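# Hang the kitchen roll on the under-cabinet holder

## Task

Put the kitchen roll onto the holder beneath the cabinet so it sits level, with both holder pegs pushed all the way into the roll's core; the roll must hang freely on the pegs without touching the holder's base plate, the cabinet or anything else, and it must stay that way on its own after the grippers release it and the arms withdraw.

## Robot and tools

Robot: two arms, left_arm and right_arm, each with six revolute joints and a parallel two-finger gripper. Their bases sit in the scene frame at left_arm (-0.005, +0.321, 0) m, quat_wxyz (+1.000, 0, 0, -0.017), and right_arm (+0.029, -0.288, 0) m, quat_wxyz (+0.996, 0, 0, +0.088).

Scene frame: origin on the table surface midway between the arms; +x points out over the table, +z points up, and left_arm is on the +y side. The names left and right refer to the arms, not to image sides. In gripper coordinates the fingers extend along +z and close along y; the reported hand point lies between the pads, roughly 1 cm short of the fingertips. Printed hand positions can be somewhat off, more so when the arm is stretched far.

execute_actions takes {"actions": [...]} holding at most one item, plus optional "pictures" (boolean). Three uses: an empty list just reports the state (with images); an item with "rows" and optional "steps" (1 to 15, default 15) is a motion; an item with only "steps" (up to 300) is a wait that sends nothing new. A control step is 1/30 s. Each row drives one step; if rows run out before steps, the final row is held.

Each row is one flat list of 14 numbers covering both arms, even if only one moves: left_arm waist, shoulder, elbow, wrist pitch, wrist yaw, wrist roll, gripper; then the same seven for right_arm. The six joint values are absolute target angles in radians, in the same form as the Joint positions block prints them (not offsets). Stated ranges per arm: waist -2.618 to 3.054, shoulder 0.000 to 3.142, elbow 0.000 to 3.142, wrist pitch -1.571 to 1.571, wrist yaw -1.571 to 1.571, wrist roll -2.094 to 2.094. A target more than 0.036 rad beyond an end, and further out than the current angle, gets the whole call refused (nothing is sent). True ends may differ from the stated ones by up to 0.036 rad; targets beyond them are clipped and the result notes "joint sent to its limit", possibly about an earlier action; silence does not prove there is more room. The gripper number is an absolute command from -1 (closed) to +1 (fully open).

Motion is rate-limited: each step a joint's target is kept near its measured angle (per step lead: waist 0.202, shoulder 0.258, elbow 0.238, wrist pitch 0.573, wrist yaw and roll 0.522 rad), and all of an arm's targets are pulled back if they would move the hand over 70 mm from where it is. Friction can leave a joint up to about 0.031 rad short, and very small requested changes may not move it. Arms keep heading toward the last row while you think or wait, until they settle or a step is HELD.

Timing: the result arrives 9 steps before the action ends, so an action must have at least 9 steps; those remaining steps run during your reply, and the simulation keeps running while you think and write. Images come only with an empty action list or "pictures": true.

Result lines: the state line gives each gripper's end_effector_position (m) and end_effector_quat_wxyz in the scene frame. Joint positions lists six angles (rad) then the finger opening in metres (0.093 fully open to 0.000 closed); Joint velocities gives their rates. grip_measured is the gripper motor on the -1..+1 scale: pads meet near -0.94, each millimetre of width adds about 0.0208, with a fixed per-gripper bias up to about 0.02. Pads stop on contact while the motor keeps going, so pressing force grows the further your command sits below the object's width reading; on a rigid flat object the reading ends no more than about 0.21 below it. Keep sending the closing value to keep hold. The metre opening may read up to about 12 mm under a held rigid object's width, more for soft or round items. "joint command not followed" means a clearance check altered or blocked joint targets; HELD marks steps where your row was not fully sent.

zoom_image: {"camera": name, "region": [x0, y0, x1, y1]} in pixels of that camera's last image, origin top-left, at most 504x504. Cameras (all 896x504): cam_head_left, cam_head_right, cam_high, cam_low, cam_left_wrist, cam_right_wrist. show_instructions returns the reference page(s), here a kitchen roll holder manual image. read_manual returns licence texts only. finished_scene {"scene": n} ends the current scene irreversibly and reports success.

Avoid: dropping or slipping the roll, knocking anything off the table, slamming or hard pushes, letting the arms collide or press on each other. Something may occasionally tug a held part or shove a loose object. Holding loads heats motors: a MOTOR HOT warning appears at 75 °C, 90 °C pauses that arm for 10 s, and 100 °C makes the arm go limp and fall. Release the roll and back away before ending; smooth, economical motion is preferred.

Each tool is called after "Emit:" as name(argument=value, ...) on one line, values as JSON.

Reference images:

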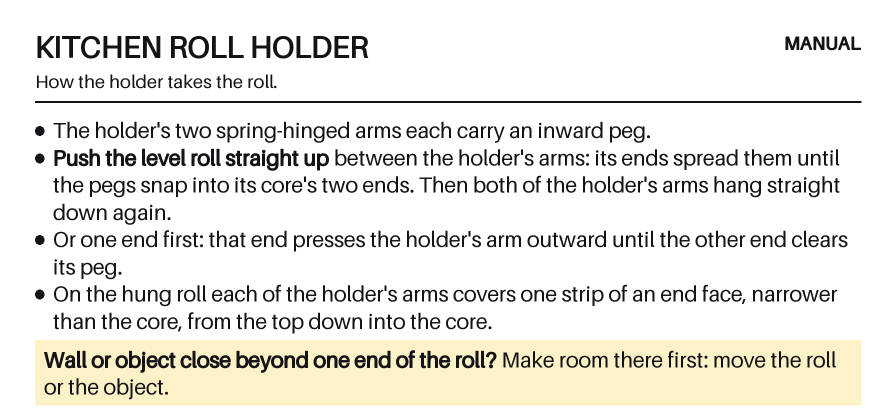

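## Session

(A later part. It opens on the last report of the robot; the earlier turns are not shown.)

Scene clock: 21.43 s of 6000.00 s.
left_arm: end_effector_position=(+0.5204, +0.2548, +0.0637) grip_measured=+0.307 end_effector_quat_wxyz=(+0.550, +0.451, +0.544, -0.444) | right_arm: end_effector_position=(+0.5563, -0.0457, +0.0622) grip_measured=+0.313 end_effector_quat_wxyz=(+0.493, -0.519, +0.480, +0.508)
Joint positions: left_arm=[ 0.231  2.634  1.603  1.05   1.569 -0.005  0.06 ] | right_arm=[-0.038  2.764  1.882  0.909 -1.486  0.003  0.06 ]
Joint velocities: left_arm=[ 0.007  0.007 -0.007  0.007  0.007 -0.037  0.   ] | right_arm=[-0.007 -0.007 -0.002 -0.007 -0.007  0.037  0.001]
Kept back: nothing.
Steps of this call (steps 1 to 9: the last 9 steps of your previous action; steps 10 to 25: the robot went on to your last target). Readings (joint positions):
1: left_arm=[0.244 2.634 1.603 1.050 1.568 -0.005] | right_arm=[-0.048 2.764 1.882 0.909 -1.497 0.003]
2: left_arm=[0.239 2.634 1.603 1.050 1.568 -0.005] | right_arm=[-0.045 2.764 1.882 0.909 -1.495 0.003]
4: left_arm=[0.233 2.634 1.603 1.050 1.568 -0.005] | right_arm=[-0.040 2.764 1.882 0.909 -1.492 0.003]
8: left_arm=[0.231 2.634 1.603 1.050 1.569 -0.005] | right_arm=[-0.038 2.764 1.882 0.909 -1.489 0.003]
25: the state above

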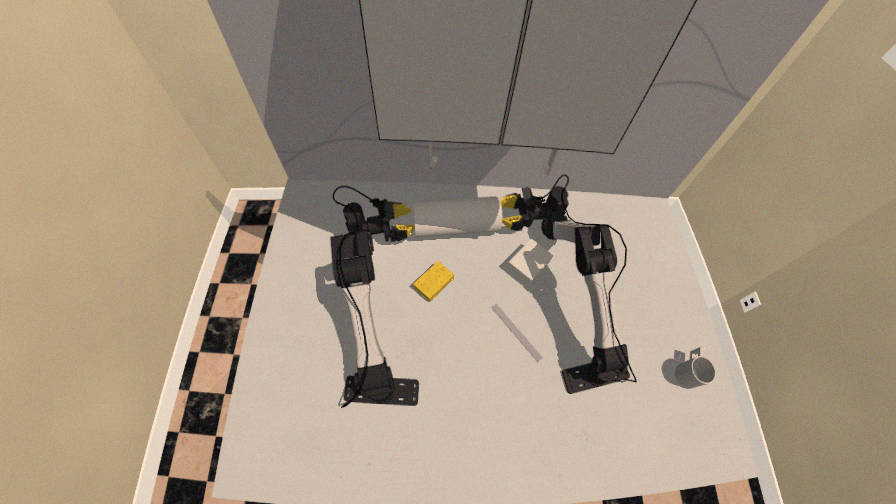

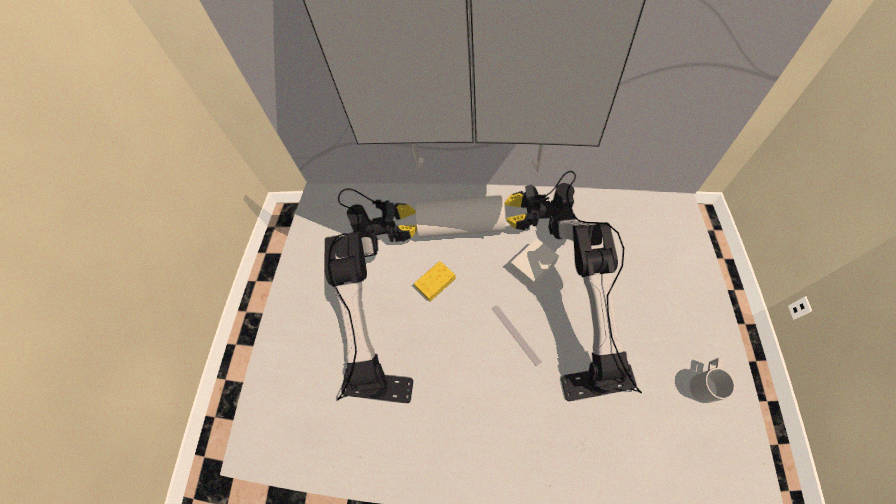

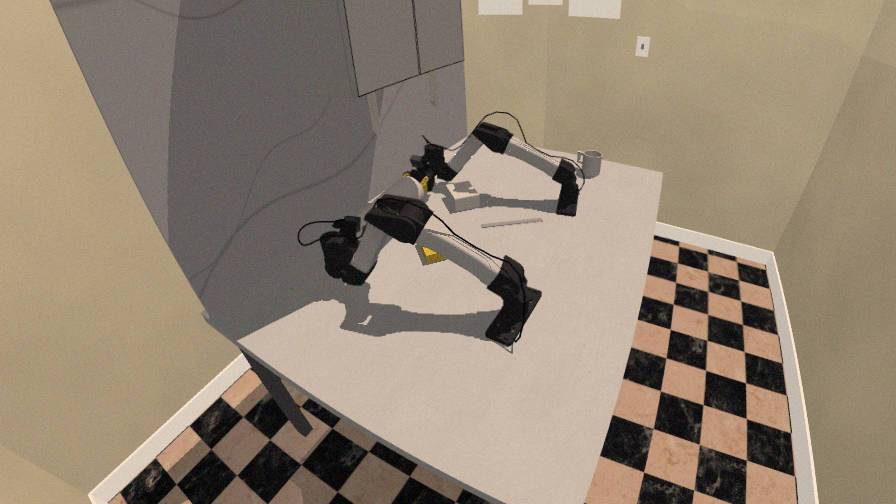

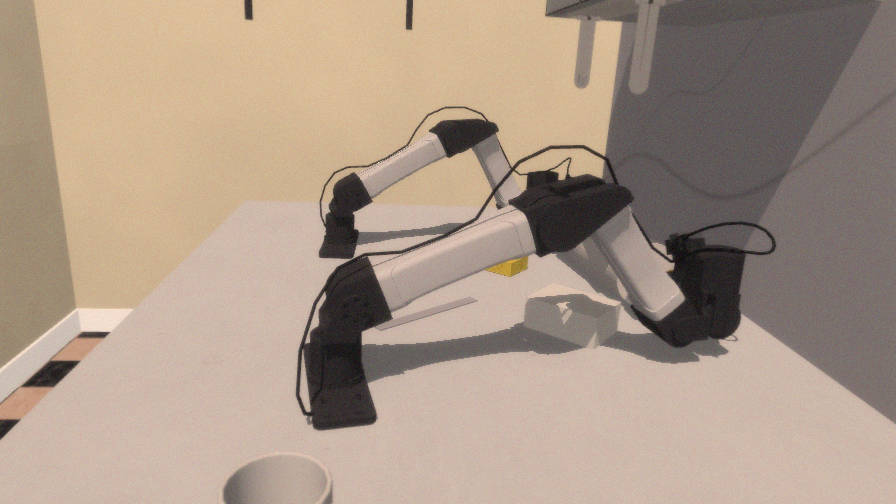

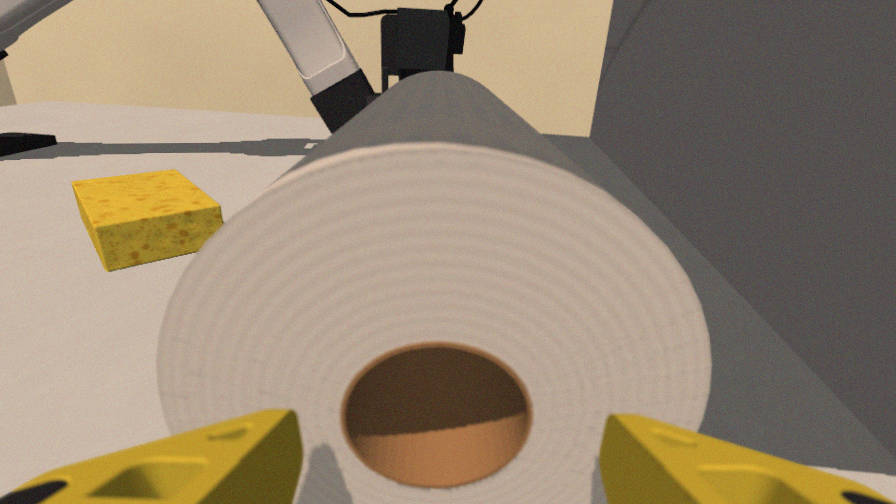

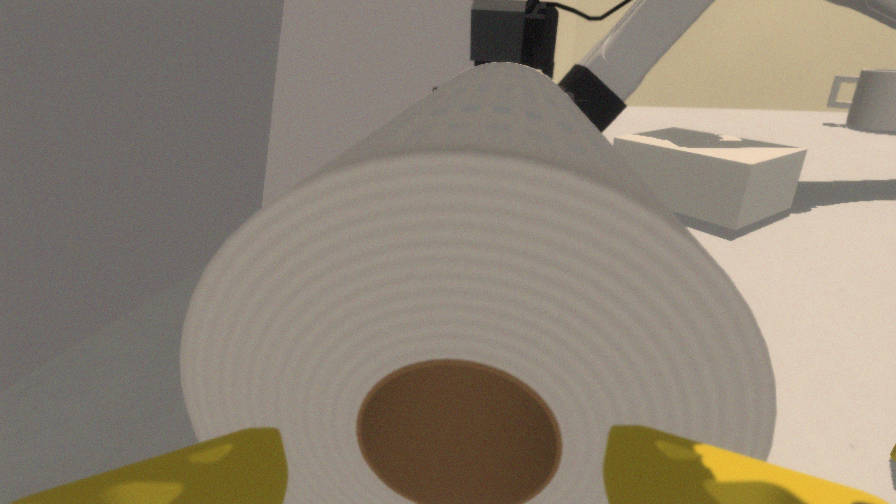

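Emit:
execute_actions(actions=[{"rows":[[0.22,2.62,1.6,1.055,1.575,0,0.31, -0.025,2.755,1.88,0.915,-1.48,0,0.31],[0.22,2.62,1.6,1.055,1.575,0,0.31, -0.025,2.755,1.88,0.915,-1.48,0,0.31],[0.21,2.62,1.6,1.055,1.575,0,0.31, -0.015,2.755,1.88,0.915,-1.48,0,0.31],[0.21,2.62,1.6,1.055,1.575,0,0.31, -0.015,2.755,1.88,0.915,-1.48,0,0.31],[0.2,2.62,1.6,1.055,1.575,0,0.31, -0.005,2.755,1.88,0.915,-1.48,0,0.31],[0.2,2.62,1.6,1.055,1.575,0,0.31, -0.005,2.755,1.88,0.915,-1.48,0,0.31],[0.19,2.62,1.6,1.055,1.575,0,0.31, 0.005,2.755,1.88,0.915,-1.48,0,0.31],[0.18,2.62,1.6,1.055,1.575,0,0.31, 0.015,2.755,1.88,0.915,-1.48,0,0.31],[0.17,2.62,1.6,1.055,1.575,0,0.31, 0.025,2.755,1.88,0.915,-1.48,0,0.31],[0.16,2.62,1.6,1.055,1.575,0,0.31, 0.035,2.755,1.88,0.915,-1.48,0,0.31]],"steps":15}])

Emit:
execute_actions(actions=[{"rows":[[0.16,2.61,1.6,1.06,1.575,0,0.31, 0.035,2.745,1.88,0.915,-1.48,0,0.31],[0.16,2.61,1.6,1.04,1.575,0,0.31, 0.035,2.745,1.88,0.9,-1.48,0,0.31],[0.16,2.6,1.6,1.03,1.575,0,0.31, 0.035,2.735,1.88,0.89,-1.48,0,0.31],[0.16,2.59,1.6,1.02,1.575,0,0.31, 0.035,2.725,1.88,0.88,-1.48,0,0.31],[0.16,2.58,1.6,1.01,1.575,0,0.31, 0.035,2.715,1.88,0.87,-1.48,0,0.31],[0.16,2.57,1.6,1.0,1.575,0,0.31, 0.035,2.705,1.88,0.86,-1.48,0,0.31],[0.16,2.56,1.6,0.99,1.575,0,0.31, 0.035,2.695,1.88,0.85,-1.48,0,0.31],[0.16,2.55,1.6,0.98,1.575,0,0.31, 0.035,2.687,1.88,0.84,-1.48,0,0.31]],"steps":15}])

Emit:
execute_actions(actions=[{"steps":50}], pictures=true)

Scene clock: 22.57 s of 6000.00 s.
left_arm: end_effector_position=(+0.5196, +0.2493, +0.0636) grip_measured=+0.307 end_effector_quat_wxyz=(+0.548, +0.454, +0.542, -0.447) | right_arm: end_effector_position=(+0.5536, -0.0397, +0.0622) grip_measured=+0.313 end_effector_quat_wxyz=(+0.490, -0.521, +0.477, +0.510)
Joint positions: left_arm=[ 0.221  2.634  1.603  1.05   1.569 -0.005  0.06 ] | right_arm=[-0.027  2.764  1.882  0.909 -1.486  0.003  0.06 ]
Joint velocities: left_arm=[-0.095 -0.002 -0.007 -0.007 -0.007 -0.022 -0.001] | right_arm=[ 0.11  -0.027  0.002  0.037 -0.051  0.022 -0.   ]
Steps of this call (steps 1 to 15: the robot went on to your last target; steps 16 to 28: nothing new was sent; steps 29 to 34: the first 6 steps of this action). Readings (joint positions):
29: left_arm=[0.231 2.634 1.603 1.050 1.569 -0.005] | right_arm=[-0.038 2.764 1.882 0.909 -1.486 0.003]
30: left_arm=[0.230 2.634 1.603 1.050 1.569 -0.005] | right_arm=[-0.037 2.764 1.882 0.909 -1.486 0.003]
32: left_arm=[0.227 2.634 1.603 1.050 1.569 -0.005] | right_arm=[-0.034 2.764 1.882 0.909 -1.486 0.003]
34: the state above

Scene clock: 23.07 s of 6000.00 s.
left_arm: end_effector_position=(+0.5179, +0.2461, +0.0681) grip_measured=+0.307 end_effector_quat_wxyz=(+0.541, +0.456, +0.541, -0.455) | right_arm: end_effector_position=(+0.5530, -0.0374, +0.0673) grip_measured=+0.313 end_effector_quat_wxyz=(+0.486, -0.520, +0.478, +0.514)
Joint positions: left_arm=[ 0.215  2.621  1.603  1.025  1.581 -0.005  0.06 ] | right_arm=[-0.022  2.751  1.882  0.886 -1.487  0.003  0.06 ]
Joint velocities: left_arm=[ 0.007 -0.193 -0.022 -0.3   -0.007 -0.022  0.002] | right_arm=[-0.022 -0.178  0.012 -0.212 -0.066  0.022 -0.001]
Steps of this call (steps 1 to 9: the last 9 steps of your previous action; steps 10 to 15: the first 6 steps of this action). Readings (joint positions):
10: left_arm=[0.215 2.634 1.603 1.050 1.579 -0.005] | right_arm=[-0.022 2.764 1.882 0.909 -1.486 0.003]
11: left_arm=[0.215 2.634 1.603 1.049 1.579 -0.005] | right_arm=[-0.022 2.764 1.882 0.909 -1.486 0.003]
13: left_arm=[0.215 2.631 1.603 1.040 1.580 -0.005] | right_arm=[-0.022 2.760 1.882 0.902 -1.486 0.003]
15: the state above

Scene clock: 24.73 s of 6000.00 s.
left_arm: end_effector_position=(+0.5192, +0.2464, +0.0899) grip_measured=+0.307 end_effector_quat_wxyz=(+0.542, +0.458, +0.539, -0.455) | right_arm: end_effector_position=(+0.5547, -0.0371, +0.0910) grip_measured=+0.313 end_effector_quat_wxyz=(+0.488, -0.522, +0.476, +0.513)
Joint positions: left_arm=[ 0.215  2.569  1.603  0.977  1.584 -0.005  0.06 ] | right_arm=[-0.022  2.699  1.882  0.841 -1.488  0.003  0.06 ]
Joint velocities: left_arm=[-0.007  0.017 -0.007 -0.095 -0.007 -0.095 -0.001] | right_arm=[ 0.007  0.002 -0.002  0.051 -0.037 -0.051 -0.   ]
Kept back: nothing.
Steps of this call (steps 1 to 9: the last 9 steps of your previous action; steps 10 to 30: the robot went on to your last target; steps 31 to 50: nothing new was sent). Readings (joint positions):
1: left_arm=[0.215 2.614 1.603 1.016 1.581 -0.005] | right_arm=[-0.022 2.743 1.882 0.877 -1.487 0.003]
2: left_arm=[0.215 2.605 1.603 1.007 1.582 -0.005] | right_arm=[-0.022 2.735 1.882 0.868 -1.487 0.003]
4: left_arm=[0.215 2.587 1.603 0.996 1.583 -0.005] | right_arm=[-0.022 2.718 1.882 0.857 -1.488 0.003]
8: left_arm=[0.215 2.569 1.603 0.991 1.584 -0.005] | right_arm=[-0.022 2.700 1.882 0.854 -1.488 0.003]
50: the state above
All arms were judged still, so your last target was given up. Only a new action makes them travel on or press farther. Fingers that are still opening or closing keep moving.

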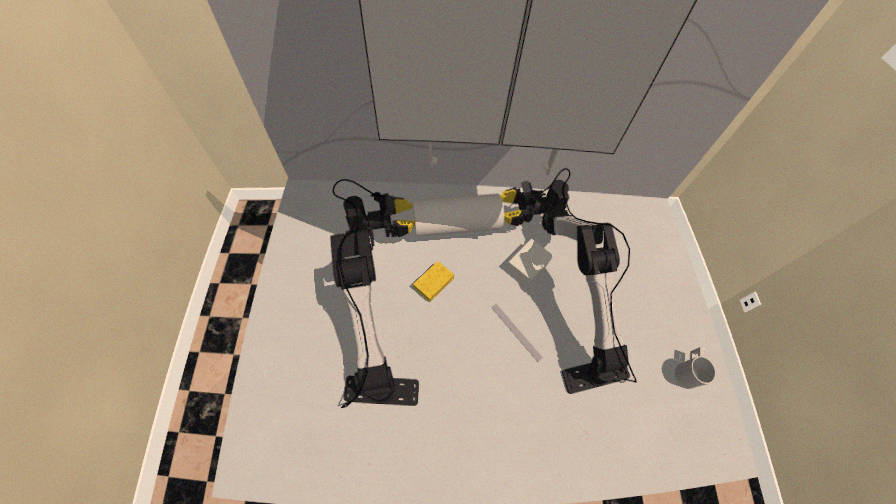

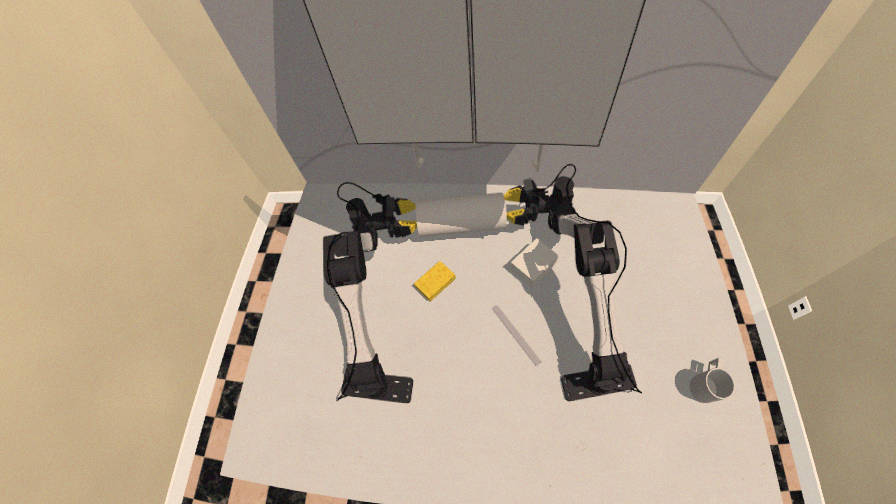

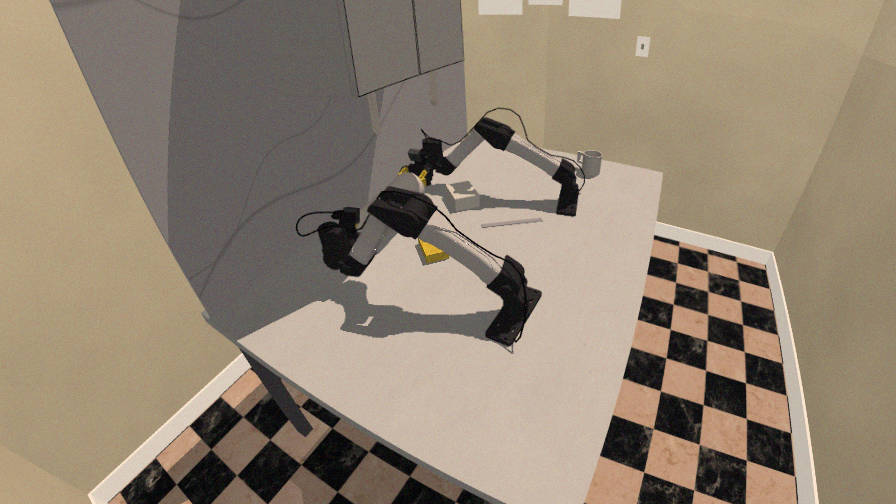

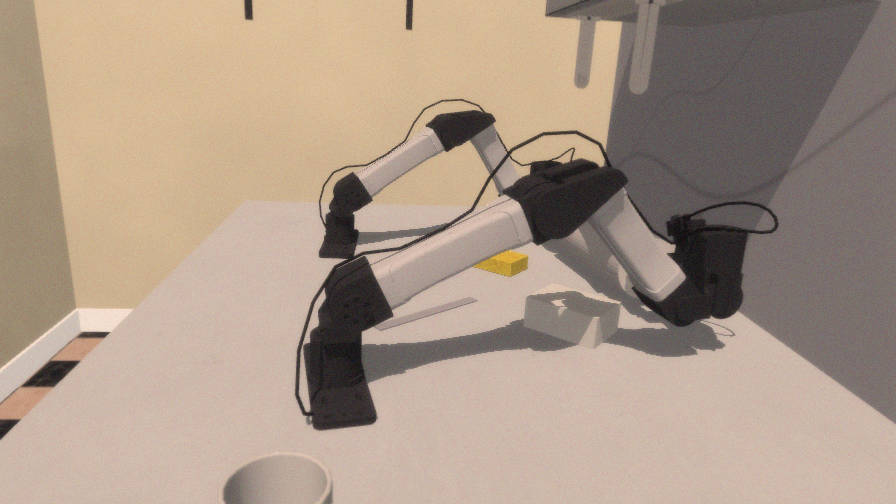

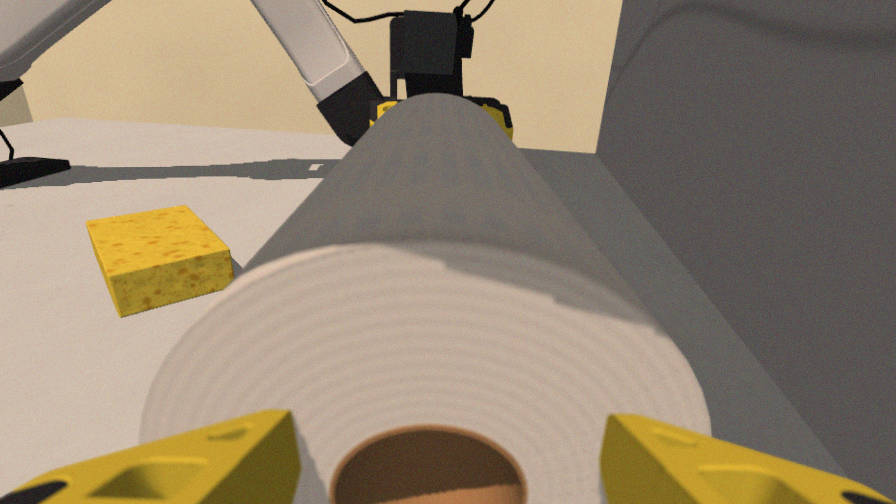

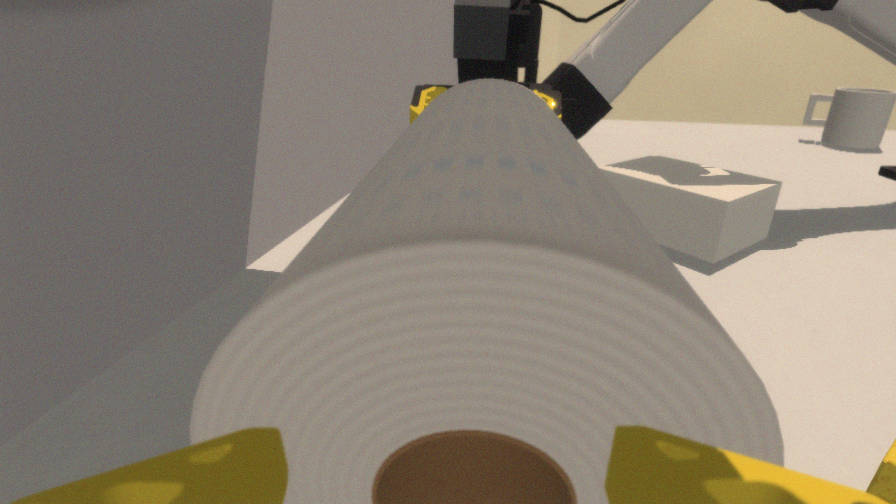

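Emit:
execute_actions(actions=[{"rows":[[0.225,2.57,1.6,0.98,1.575,0,0.31, -0.032,2.70,1.88,0.84,-1.48,0,0.31],[0.225,2.57,1.6,0.98,1.575,0,0.31, -0.032,2.70,1.88,0.84,-1.48,0,0.31],[0.225,2.6,1.6,1.0,1.575,0,0.31, -0.032,2.73,1.88,0.86,-1.48,0,0.31],[0.225,2.62,1.6,1.02,1.575,0,0.31, -0.032,2.75,1.88,0.88,-1.48,0,0.31],[0.225,2.645,1.6,1.05,1.575,0,0.31, -0.032,2.78,1.88,0.9,-1.48,0,0.31]],"steps":15}])

Emit:
execute_actions(actions=[{"rows":[[0.225,2.645,1.6,1.05,1.575,0,0.31, -0.032,2.78,1.88,0.9,-1.48,0,0.31],[0.2,2.645,1.6,1.05,1.575,0,0.31, -0.007,2.78,1.88,0.9,-1.48,0,0.31],[0.18,2.645,1.6,1.05,1.575,0,0.31, 0.013,2.78,1.88,0.9,-1.48,0,0.31],[0.16,2.645,1.6,1.05,1.575,0,0.31, 0.033,2.78,1.88,0.9,-1.48,0,0.31],[0.14,2.645,1.6,1.05,1.575,0,0.31, 0.053,2.78,1.88,0.9,-1.48,0,0.31],[0.12,2.645,1.6,1.05,1.575,0,0.31, 0.075,2.78,1.88,0.9,-1.48,0,0.31],[0.105,2.645,1.6,1.05,1.575,0,0.31, 0.095,2.78,1.88,0.9,-1.48,0,0.31]],"steps":12}])

Emit:
execute_actions(actions=[{"rows":[[0.105,2.63,1.6,1.05,1.575,0,0.31, 0.095,2.765,1.88,0.9,-1.48,0,0.31],[0.105,2.62,1.6,1.04,1.575,0,0.31, 0.095,2.755,1.88,0.89,-1.48,0,0.31],[0.105,2.61,1.6,1.03,1.575,0,0.31, 0.095,2.745,1.88,0.88,-1.48,0,0.31],[0.105,2.6,1.6,1.02,1.575,0,0.31, 0.095,2.735,1.88,0.87,-1.48,0,0.31],[0.105,2.59,1.6,1.01,1.575,0,0.31, 0.095,2.725,1.88,0.86,-1.48,0,0.31],[0.105,2.58,1.6,1.0,1.575,0,0.31, 0.095,2.715,1.88,0.85,-1.48,0,0.31],[0.105,2.57,1.6,0.99,1.575,0,0.31, 0.095,2.705,1.88,0.84,-1.48,0,0.31],[0.105,2.56,1.6,0.98,1.575,0,0.31, 0.095,2.697,1.88,0.83,-1.48,0,0.31]],"steps":15}])

Emit:
execute_actions(actions=[{"steps":60}], pictures=true)

Scene clock: 26.17 s of 6000.00 s.
left_arm: end_effector_position=(+0.5195, +0.2517, +0.0779) grip_measured=+0.307 end_effector_quat_wxyz=(+0.546, +0.456, +0.541, -0.450) | right_arm: end_effector_position=(+0.5568, -0.0422, +0.0833) grip_measured=+0.313 end_effector_quat_wxyz=(+0.495, -0.522, +0.475, +0.507)
Joint positions: left_arm=[ 0.225  2.599  1.603  1.011  1.581 -0.005  0.06 ] | right_arm=[-0.032  2.719  1.882  0.875 -1.486  0.003  0.06 ]
Joint velocities: left_arm=[-0.002  0.422 -0.002  0.256  0.037 -0.022 -0.001] | right_arm=[-0.002  0.339 -0.012  0.286 -0.022 -0.007 -0.   ]
Steps of this call (steps 1 to 37: nothing new was sent; steps 38 to 43: the first 6 steps of this action). Readings (joint positions):
38: left_arm=[0.219 2.569 1.603 0.977 1.584 -0.005] | right_arm=[-0.026 2.699 1.882 0.840 -1.489 0.003]
39: left_arm=[0.222 2.569 1.603 0.977 1.583 -0.005] | right_arm=[-0.029 2.699 1.882 0.840 -1.488 0.003]
41: left_arm=[0.225 2.576 1.603 0.988 1.582 -0.005] | right_arm=[-0.032 2.703 1.882 0.851 -1.487 0.003]
43: the state above

Scene clock: 26.57 s of 6000.00 s.
left_arm: end_effector_position=(+0.5164, +0.2484, +0.0514) grip_measured=+0.307 end_effector_quat_wxyz=(+0.536, +0.446, +0.549, -0.462) | right_arm: end_effector_position=(+0.5534, -0.0404, +0.0549) grip_measured=+0.313 end_effector_quat_wxyz=(+0.483, -0.514, +0.485, +0.517)
Joint positions: left_arm=[ 0.22   2.657  1.603  1.03   1.581 -0.005  0.06 ] | right_arm=[-0.028  2.775  1.882  0.891 -1.486  0.003  0.06 ]
Joint velocities: left_arm=[-0.149 -0.007  0.022  0.051 -0.051 -0.022 -0.001] | right_arm=[ 0.085 -0.012  0.002 -0.051  0.022  0.022 -0.001]
Steps of this call (steps 1 to 9: the last 9 steps of your previous action; steps 10 to 12: the first 3 steps of this action). Readings (joint positions):
10: left_arm=[0.225 2.657 1.603 1.029 1.581 -0.005] | right_arm=[-0.032 2.775 1.882 0.890 -1.486 0.003]
11: left_arm=[0.224 2.657 1.603 1.029 1.581 -0.005] | right_arm=[-0.031 2.775 1.882 0.891 -1.486 0.003]
12: the state above

Scene clock: 27.07 s of 6000.00 s.
left_arm: end_effector_position=(+0.5160, +0.2413, +0.0603) grip_measured=+0.307 end_effector_quat_wxyz=(+0.533, +0.453, +0.543, -0.464) | right_arm: end_effector_position=(+0.5518, -0.0361, +0.0599) grip_measured=+0.313 end_effector_quat_wxyz=(+0.478, -0.515, +0.485, +0.521)
Joint positions: left_arm=[ 0.206  2.636  1.603  1.016  1.584 -0.004  0.06 ] | right_arm=[-0.02   2.762  1.882  0.869 -1.487  0.003  0.06 ]
Joint velocities: left_arm=[-0.007 -0.252 -0.012 -0.198  0.022 -0.007  0.   ] | right_arm=[-0.007 -0.183 -0.017 -0.256 -0.037  0.081 -0.001]
Steps of this call (steps 1 to 9: the last 9 steps of your previous action; steps 10 to 15: the first 6 steps of this action). Readings (joint positions):
10: left_arm=[0.206 2.657 1.603 1.033 1.584 -0.005] | right_arm=[-0.020 2.775 1.882 0.893 -1.487 0.003]
11: left_arm=[0.206 2.656 1.603 1.033 1.584 -0.005] | right_arm=[-0.020 2.775 1.882 0.893 -1.487 0.003]
13: left_arm=[0.206 2.650 1.603 1.028 1.584 -0.004] | right_arm=[-0.020 2.771 1.882 0.885 -1.487 0.003]
15: the state above

Scene clock: 29.07 s of 6000.00 s.
left_arm: end_effector_position=(+0.5183, +0.2417, +0.0868) grip_measured=+0.307 end_effector_quat_wxyz=(+0.539, +0.459, +0.538, -0.458) | right_arm: end_effector_position=(+0.5539, -0.0357, +0.0841) grip_measured=+0.313 end_effector_quat_wxyz=(+0.480, -0.517, +0.483, +0.519)
Joint positions: left_arm=[ 0.206  2.576  1.603  0.979  1.584 -0.004  0.06 ] | right_arm=[-0.02   2.71   1.882  0.825 -1.487  0.003  0.06 ]
Joint velocities: left_arm=[-0.007  0.007  0.017 -0.007 -0.051  0.037 -0.   ] | right_arm=[ 0.002 -0.007 -0.012  0.007 -0.066 -0.037 -0.001]
Kept back: nothing.
Steps of this call (steps 1 to 9: the last 9 steps of your previous action; steps 10 to 30: the robot went on to your last target; steps 31 to 60: nothing new was sent). Readings (joint positions):
1: left_arm=[0.206 2.627 1.603 1.009 1.584 -0.004] | right_arm=[-0.020 2.755 1.882 0.860 -1.487 0.003]
2: left_arm=[0.206 2.616 1.603 1.002 1.584 -0.004] | right_arm=[-0.020 2.746 1.882 0.851 -1.487 0.003]
4: left_arm=[0.206 2.595 1.603 0.994 1.584 -0.004] | right_arm=[-0.020 2.728 1.882 0.842 -1.487 0.003]
8: left_arm=[0.206 2.576 1.603 0.993 1.584 -0.004] | right_arm=[-0.020 2.710 1.882 0.839 -1.487 0.003]
60: the state above
All arms were judged still, so your last target was given up. Only a new action makes them travel on or press farther. Fingers that are still opening or closing keep moving.

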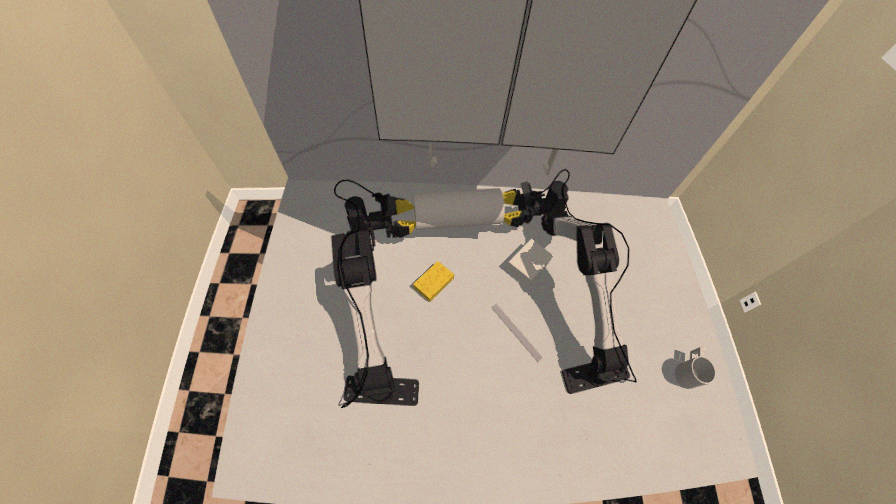

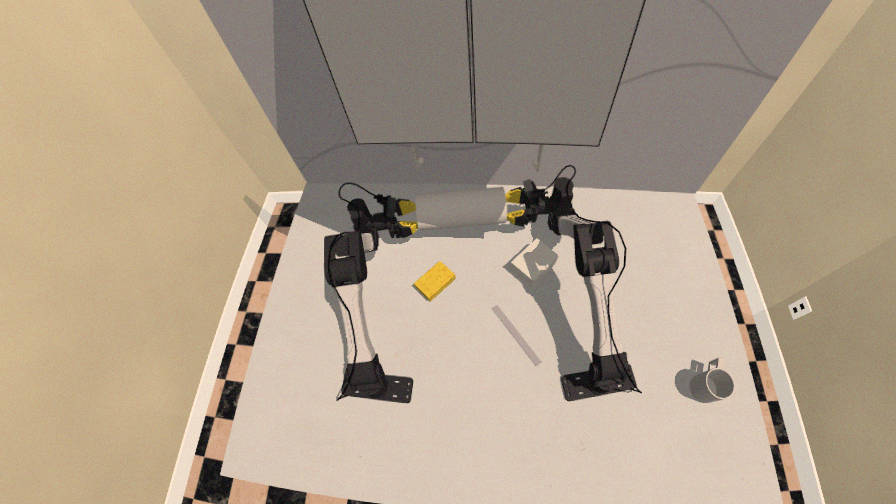

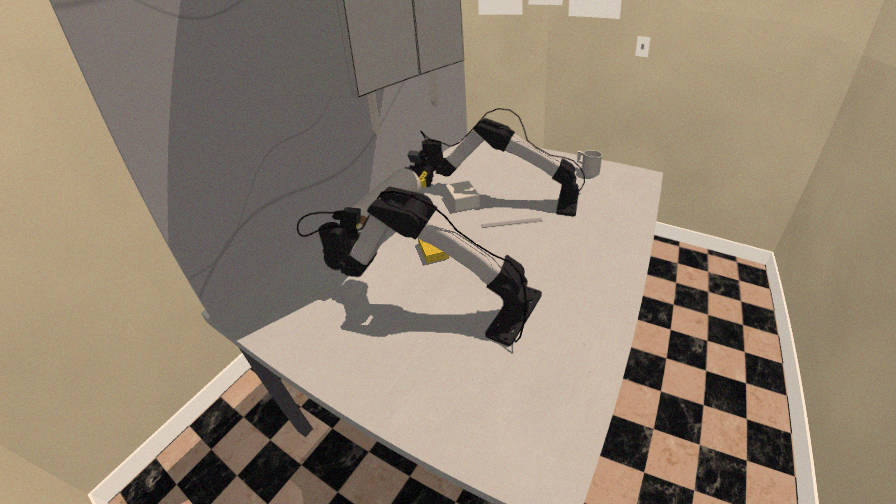

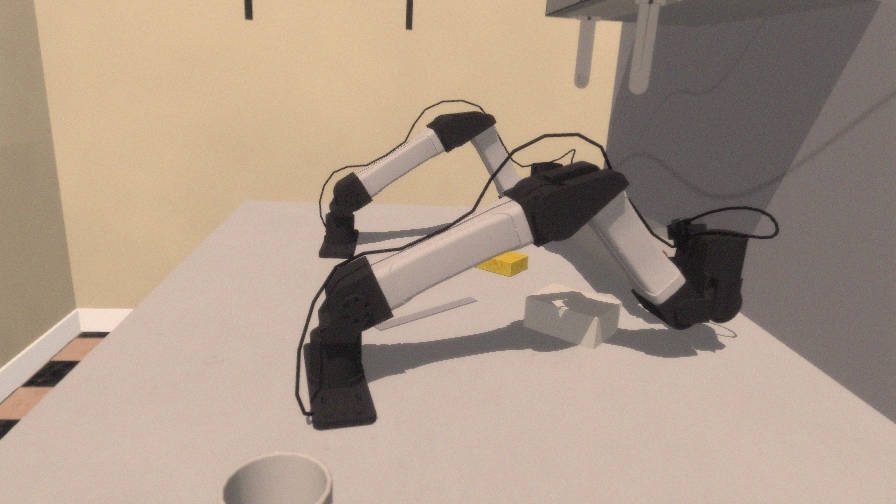

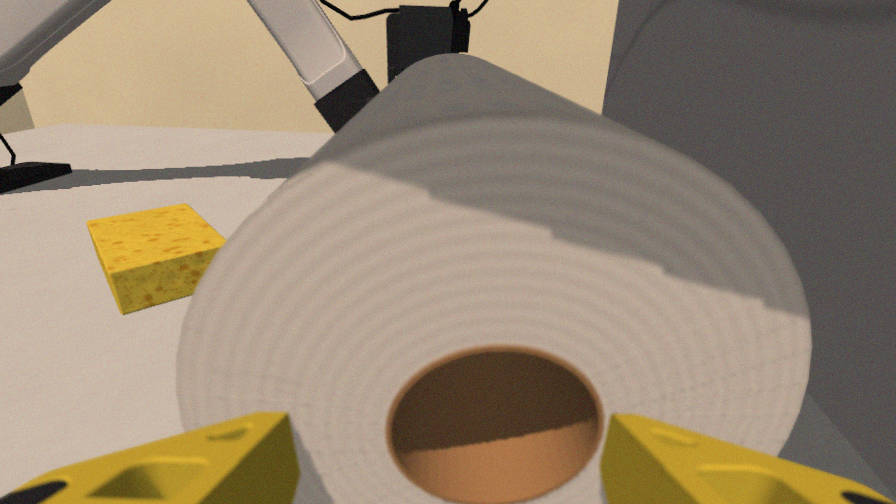

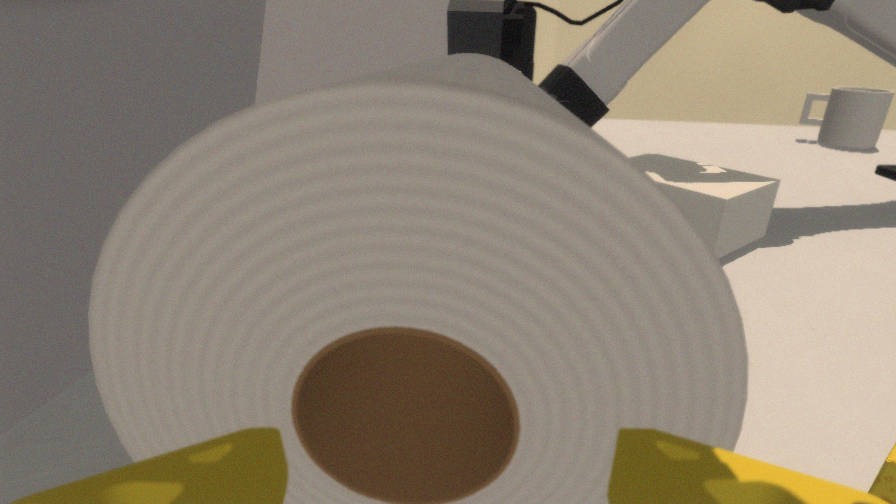

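Emit:
execute_actions(actions=[{"rows":[[0.101,2.545,1.598,0.966,1.575,0,0.31,0.092,2.674,1.854,0.822,-1.48,0,0.31],[0.097,2.53,1.597,0.952,1.575,0,0.31,0.089,2.651,1.838,0.815,-1.48,0,0.31],[0.093,2.515,1.595,0.938,1.575,0,0.31,0.085,2.627,1.822,0.807,-1.48,0,0.31],[0.089,2.5,1.593,0.924,1.575,0,0.31,0.082,2.604,1.806,0.799,-1.48,0,0.31],[0.085,2.485,1.592,0.91,1.575,0,0.31,0.079,2.581,1.79,0.792,-1.48,0,0.31],[0.081,2.47,1.59,0.896,1.575,0,0.31,0.076,2.558,1.774,0.784,-1.48,0,0.31],[0.077,2.455,1.588,0.882,1.575,0,0.31,0.073,2.535,1.758,0.776,-1.48,0,0.31],[0.073,2.44,1.587,0.868,1.575,0,0.31,0.069,2.511,1.742,0.768,-1.48,0,0.31],[0.069,2.425,1.585,0.854,1.575,0,0.31,0.066,2.488,1.726,0.761,-1.48,0,0.31],[0.065,2.41,1.583,0.84,1.575,0,0.31,0.063,2.465,1.71,0.753,-1.48,0,0.31],[0.061,2.395,1.582,0.826,1.575,0,0.31,0.06,2.442,1.694,0.745,-1.48,0,0.31],[0.057,2.38,1.58,0.812,1.575,0,0.31,0.057,2.419,1.678,0.738,-1.48,0,0.31],[0.053,2.365,1.578,0.798,1.575,0,0.31,0.053,2.395,1.662,0.73,-1.48,0,0.31],[0.049,2.35,1.577,0.784,1.575,0,0.31,0.05,2.372,1.646,0.722,-1.48,0,0.31],[0.045,2.335,1.575,0.77,1.575,0,0.31,0.047,2.349,1.63,0.715,-1.48,0,0.31]],"steps":15}])

Emit:
execute_actions(actions=[{"rows":[[0.041,2.32,1.573,0.756,1.575,0,0.31,0.044,2.326,1.614,0.707,-1.475,0,0.31],[0.037,2.305,1.572,0.742,1.575,0,0.31,0.041,2.303,1.598,0.699,-1.475,0,0.31],[0.033,2.29,1.57,0.728,1.575,0,0.31,0.037,2.279,1.582,0.692,-1.475,0,0.31],[0.029,2.275,1.568,0.714,1.575,0,0.31,0.034,2.256,1.566,0.684,-1.475,0,0.31],[0.025,2.26,1.567,0.7,1.575,0,0.31,0.031,2.233,1.55,0.676,-1.475,0,0.31],[0.021,2.245,1.565,0.686,1.575,0,0.31,0.028,2.21,1.534,0.669,-1.475,0,0.31],[0.017,2.23,1.563,0.672,1.575,0,0.31,0.025,2.187,1.518,0.661,-1.475,0,0.31],[0.013,2.215,1.562,0.658,1.575,0,0.31,0.021,2.163,1.502,0.653,-1.475,0,0.31],[0.009,2.2,1.56,0.644,1.575,0,0.31,0.018,2.14,1.486,0.646,-1.475,0,0.31],[0.005,2.185,1.558,0.63,1.575,0,0.31,0.015,2.117,1.47,0.638,-1.475,0,0.31],[0.001,2.17,1.557,0.616,1.575,0,0.31,0.012,2.094,1.454,0.63,-1.475,0,0.31],[-0.003,2.155,1.555,0.602,1.575,0,0.31,0.009,2.071,1.438,0.623,-1.475,0,0.31],[-0.007,2.14,1.553,0.588,1.575,0,0.31,0.006,2.047,1.422,0.615,-1.475,0,0.31],[-0.011,2.125,1.552,0.574,1.575,0,0.31,0.003,2.024,1.406,0.607,-1.475,0,0.31],[-0.015,2.107,1.55,0.556,1.575,0,0.31,0,2.0,1.39,0.6,-1.475,0,0.31]],"steps":15}])

Emit:
execute_actions(actions=[{"steps":35}], pictures=true)

Scene clock: 30.53 s of 6000.00 s.
left_arm: end_effector_position=(+0.5185, +0.2382, +0.0997) grip_measured=+0.307 end_effector_quat_wxyz=(+0.533, +0.457, +0.540, -0.464) | right_arm: end_effector_position=(+0.5472, -0.0398, +0.0982) grip_measured=+0.313 end_effector_quat_wxyz=(+0.473, -0.507, +0.495, +0.524)
Joint positions: left_arm=[ 0.199  2.541  1.603  0.928  1.584 -0.004  0.06 ] | right_arm=[-0.025  2.636  1.808  0.791 -1.483  0.003  0.06 ]
Joint velocities: left_arm=[-0.085 -0.398  0.007 -0.344 -0.022 -0.022 -0.001] | right_arm=[-0.066 -0.637 -0.452 -0.227  0.125  0.007  0.   ]
Steps of this call (steps 1 to 38: nothing new was sent; steps 39 to 44: the first 6 steps of this action). Readings (joint positions):
39: left_arm=[0.206 2.576 1.603 0.977 1.584 -0.004] | right_arm=[-0.020 2.708 1.881 0.824 -1.487 0.003]
40: left_arm=[0.206 2.574 1.603 0.971 1.584 -0.004] | right_arm=[-0.020 2.702 1.873 0.819 -1.487 0.003]
42: left_arm=[0.204 2.564 1.603 0.951 1.584 -0.004] | right_arm=[-0.021 2.675 1.842 0.806 -1.485 0.003]
44: the state above

Scene clock: 31.03 s of 6000.00 s.
left_arm: end_effector_position=(+0.5014, +0.2064, +0.1923) grip_measured=+0.307 end_effector_quat_wxyz=(+0.526, +0.479, +0.520, -0.473) | right_arm: end_effector_position=(+0.5159, -0.0712, +0.2148) grip_measured=+0.312 end_effector_quat_wxyz=(+0.506, -0.509, +0.489, +0.495)
Joint positions: left_arm=[ 0.14   2.305  1.577  0.741  1.584 -0.     0.06 ] | right_arm=[-0.077  2.259  1.587  0.706 -1.48   0.003  0.06 ]
Joint velocities: left_arm=[-0.09  -0.344 -0.095 -0.403 -0.066 -0.037 -0.   ] | right_arm=[-0.09  -0.608 -0.476 -0.212 -0.022 -0.051 -0.001]
Steps of this call (steps 1 to 9: the last 9 steps of your previous action; steps 10 to 15: the first 6 steps of this action). Readings (joint positions):
10: left_arm=[0.158 2.368 1.593 0.813 1.584 -0.003] | right_arm=[-0.062 2.375 1.666 0.739 -1.481 0.003]
11: left_arm=[0.154 2.355 1.590 0.799 1.584 -0.002] | right_arm=[-0.065 2.351 1.651 0.733 -1.481 0.003]
13: left_arm=[0.147 2.330 1.584 0.771 1.584 -0.002] | right_arm=[-0.070 2.304 1.619 0.720 -1.481 0.003]
15: the state above

Scene clock: 32.20 s of 6000.00 s.
left_arm: end_effector_position=(+0.4754, +0.1859, +0.2542) grip_measured=+0.307 end_effector_quat_wxyz=(+0.510, +0.481, +0.518, -0.490) | right_arm: end_effector_position=(+0.4759, -0.0925, +0.2705) grip_measured=+0.312 end_effector_quat_wxyz=(+0.514, -0.494, +0.505, +0.486)
Joint positions: left_arm=[0.103 2.129 1.558 0.551 1.584 0.003 0.06 ] | right_arm=[-0.114  1.999  1.415  0.605 -1.469  0.004  0.06 ]
Joint velocities: left_arm=[-0.002  0.007 -0.012 -0.037  0.007  0.051  0.   ] | right_arm=[-0.022 -0.022  0.012  0.022 -0.022 -0.125  0.001]
Kept back: nothing.
Steps of this call (steps 1 to 9: the last 9 steps of your previous action; steps 10 to 35: the robot went on to your last target). Readings (joint positions):
1: left_arm=[0.137 2.292 1.574 0.725 1.584 -0.000] | right_arm=[-0.080 2.236 1.570 0.699 -1.479 0.003]
2: left_arm=[0.134 2.279 1.572 0.710 1.584 0.000] | right_arm=[-0.083 2.214 1.554 0.691 -1.478 0.003]
4: left_arm=[0.127 2.252 1.567 0.680 1.584 0.001] | right_arm=[-0.089 2.168 1.522 0.676 -1.476 0.004]
8: left_arm=[0.113 2.191 1.560 0.623 1.584 0.002] | right_arm=[-0.103 2.074 1.459 0.647 -1.472 0.004]
35: the state above

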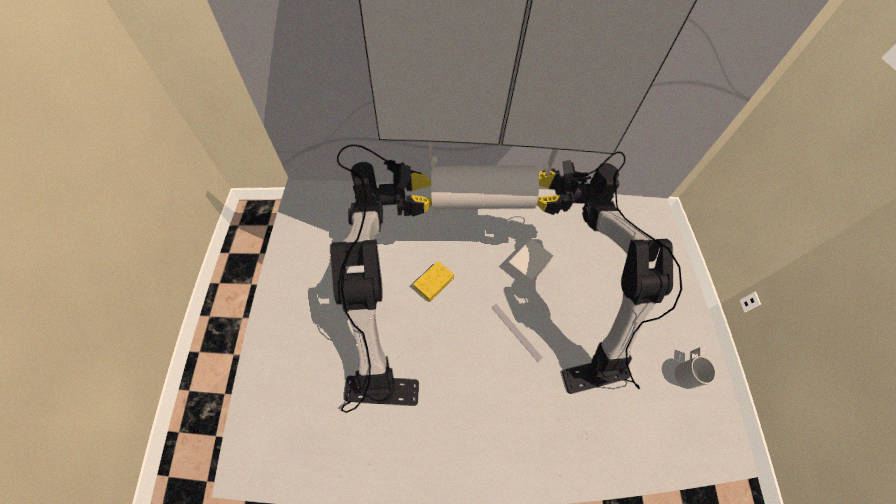

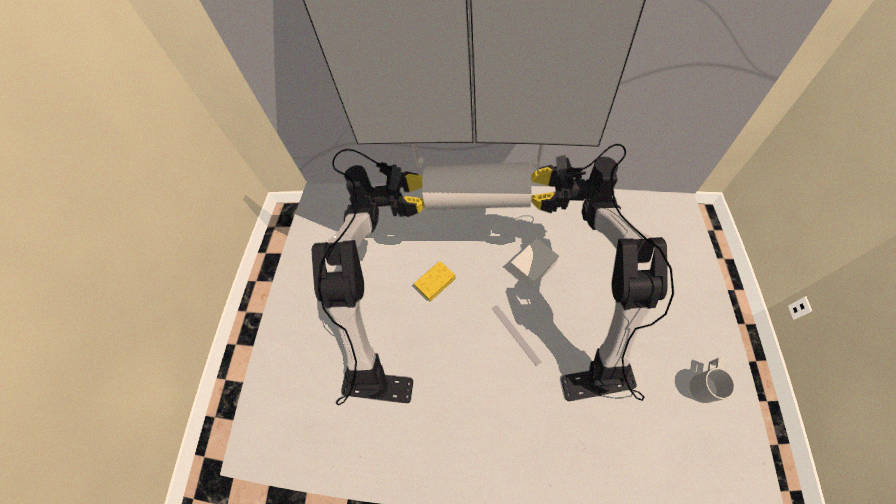

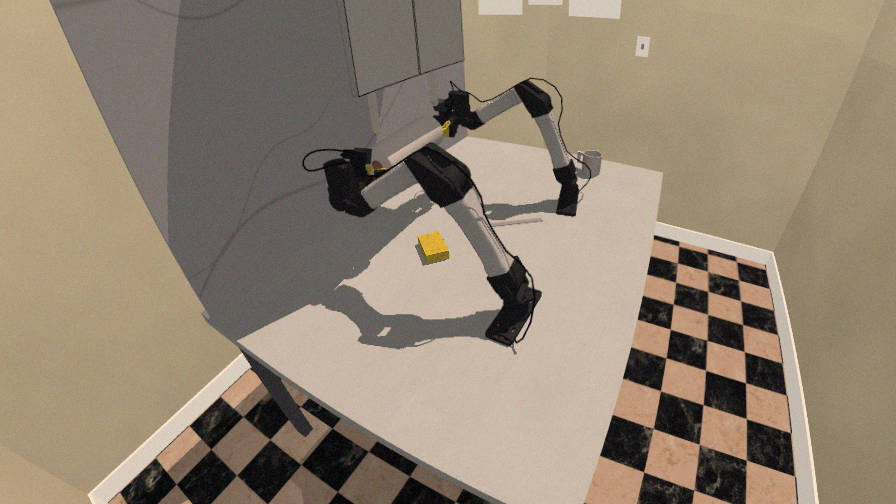

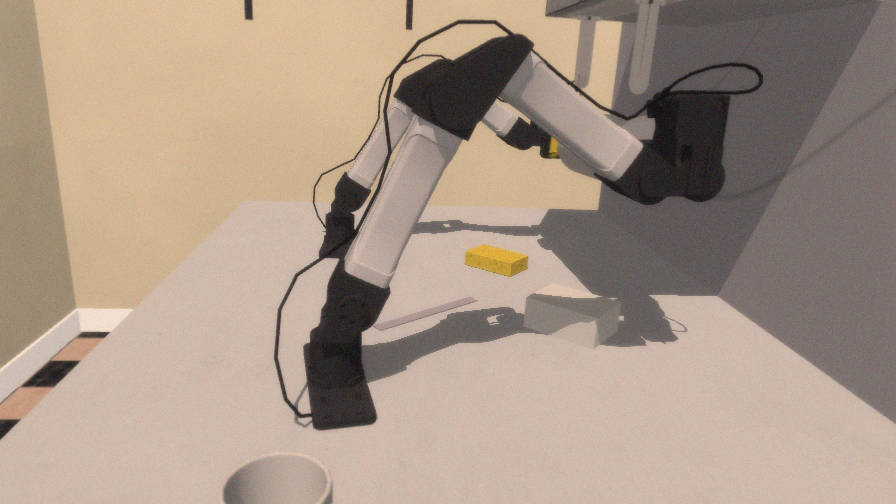

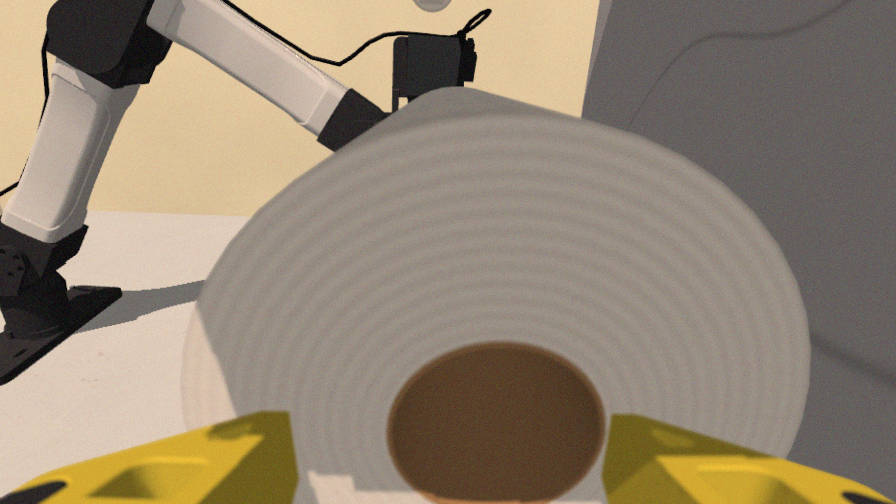

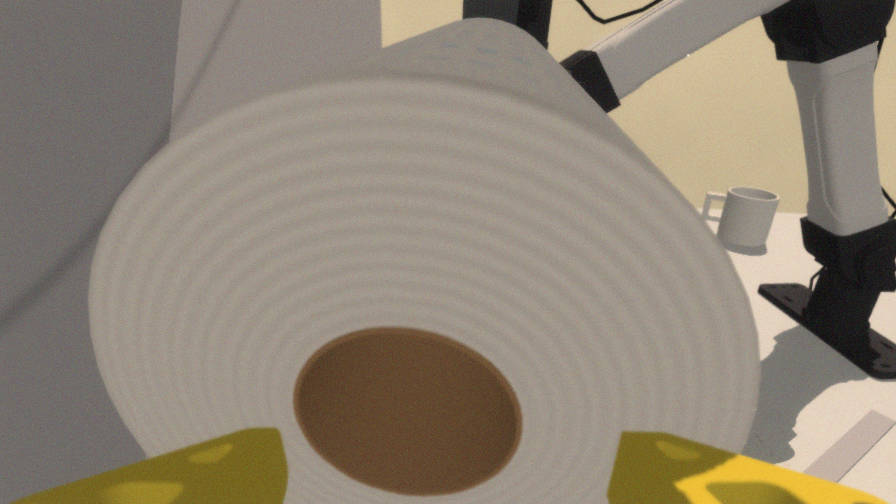

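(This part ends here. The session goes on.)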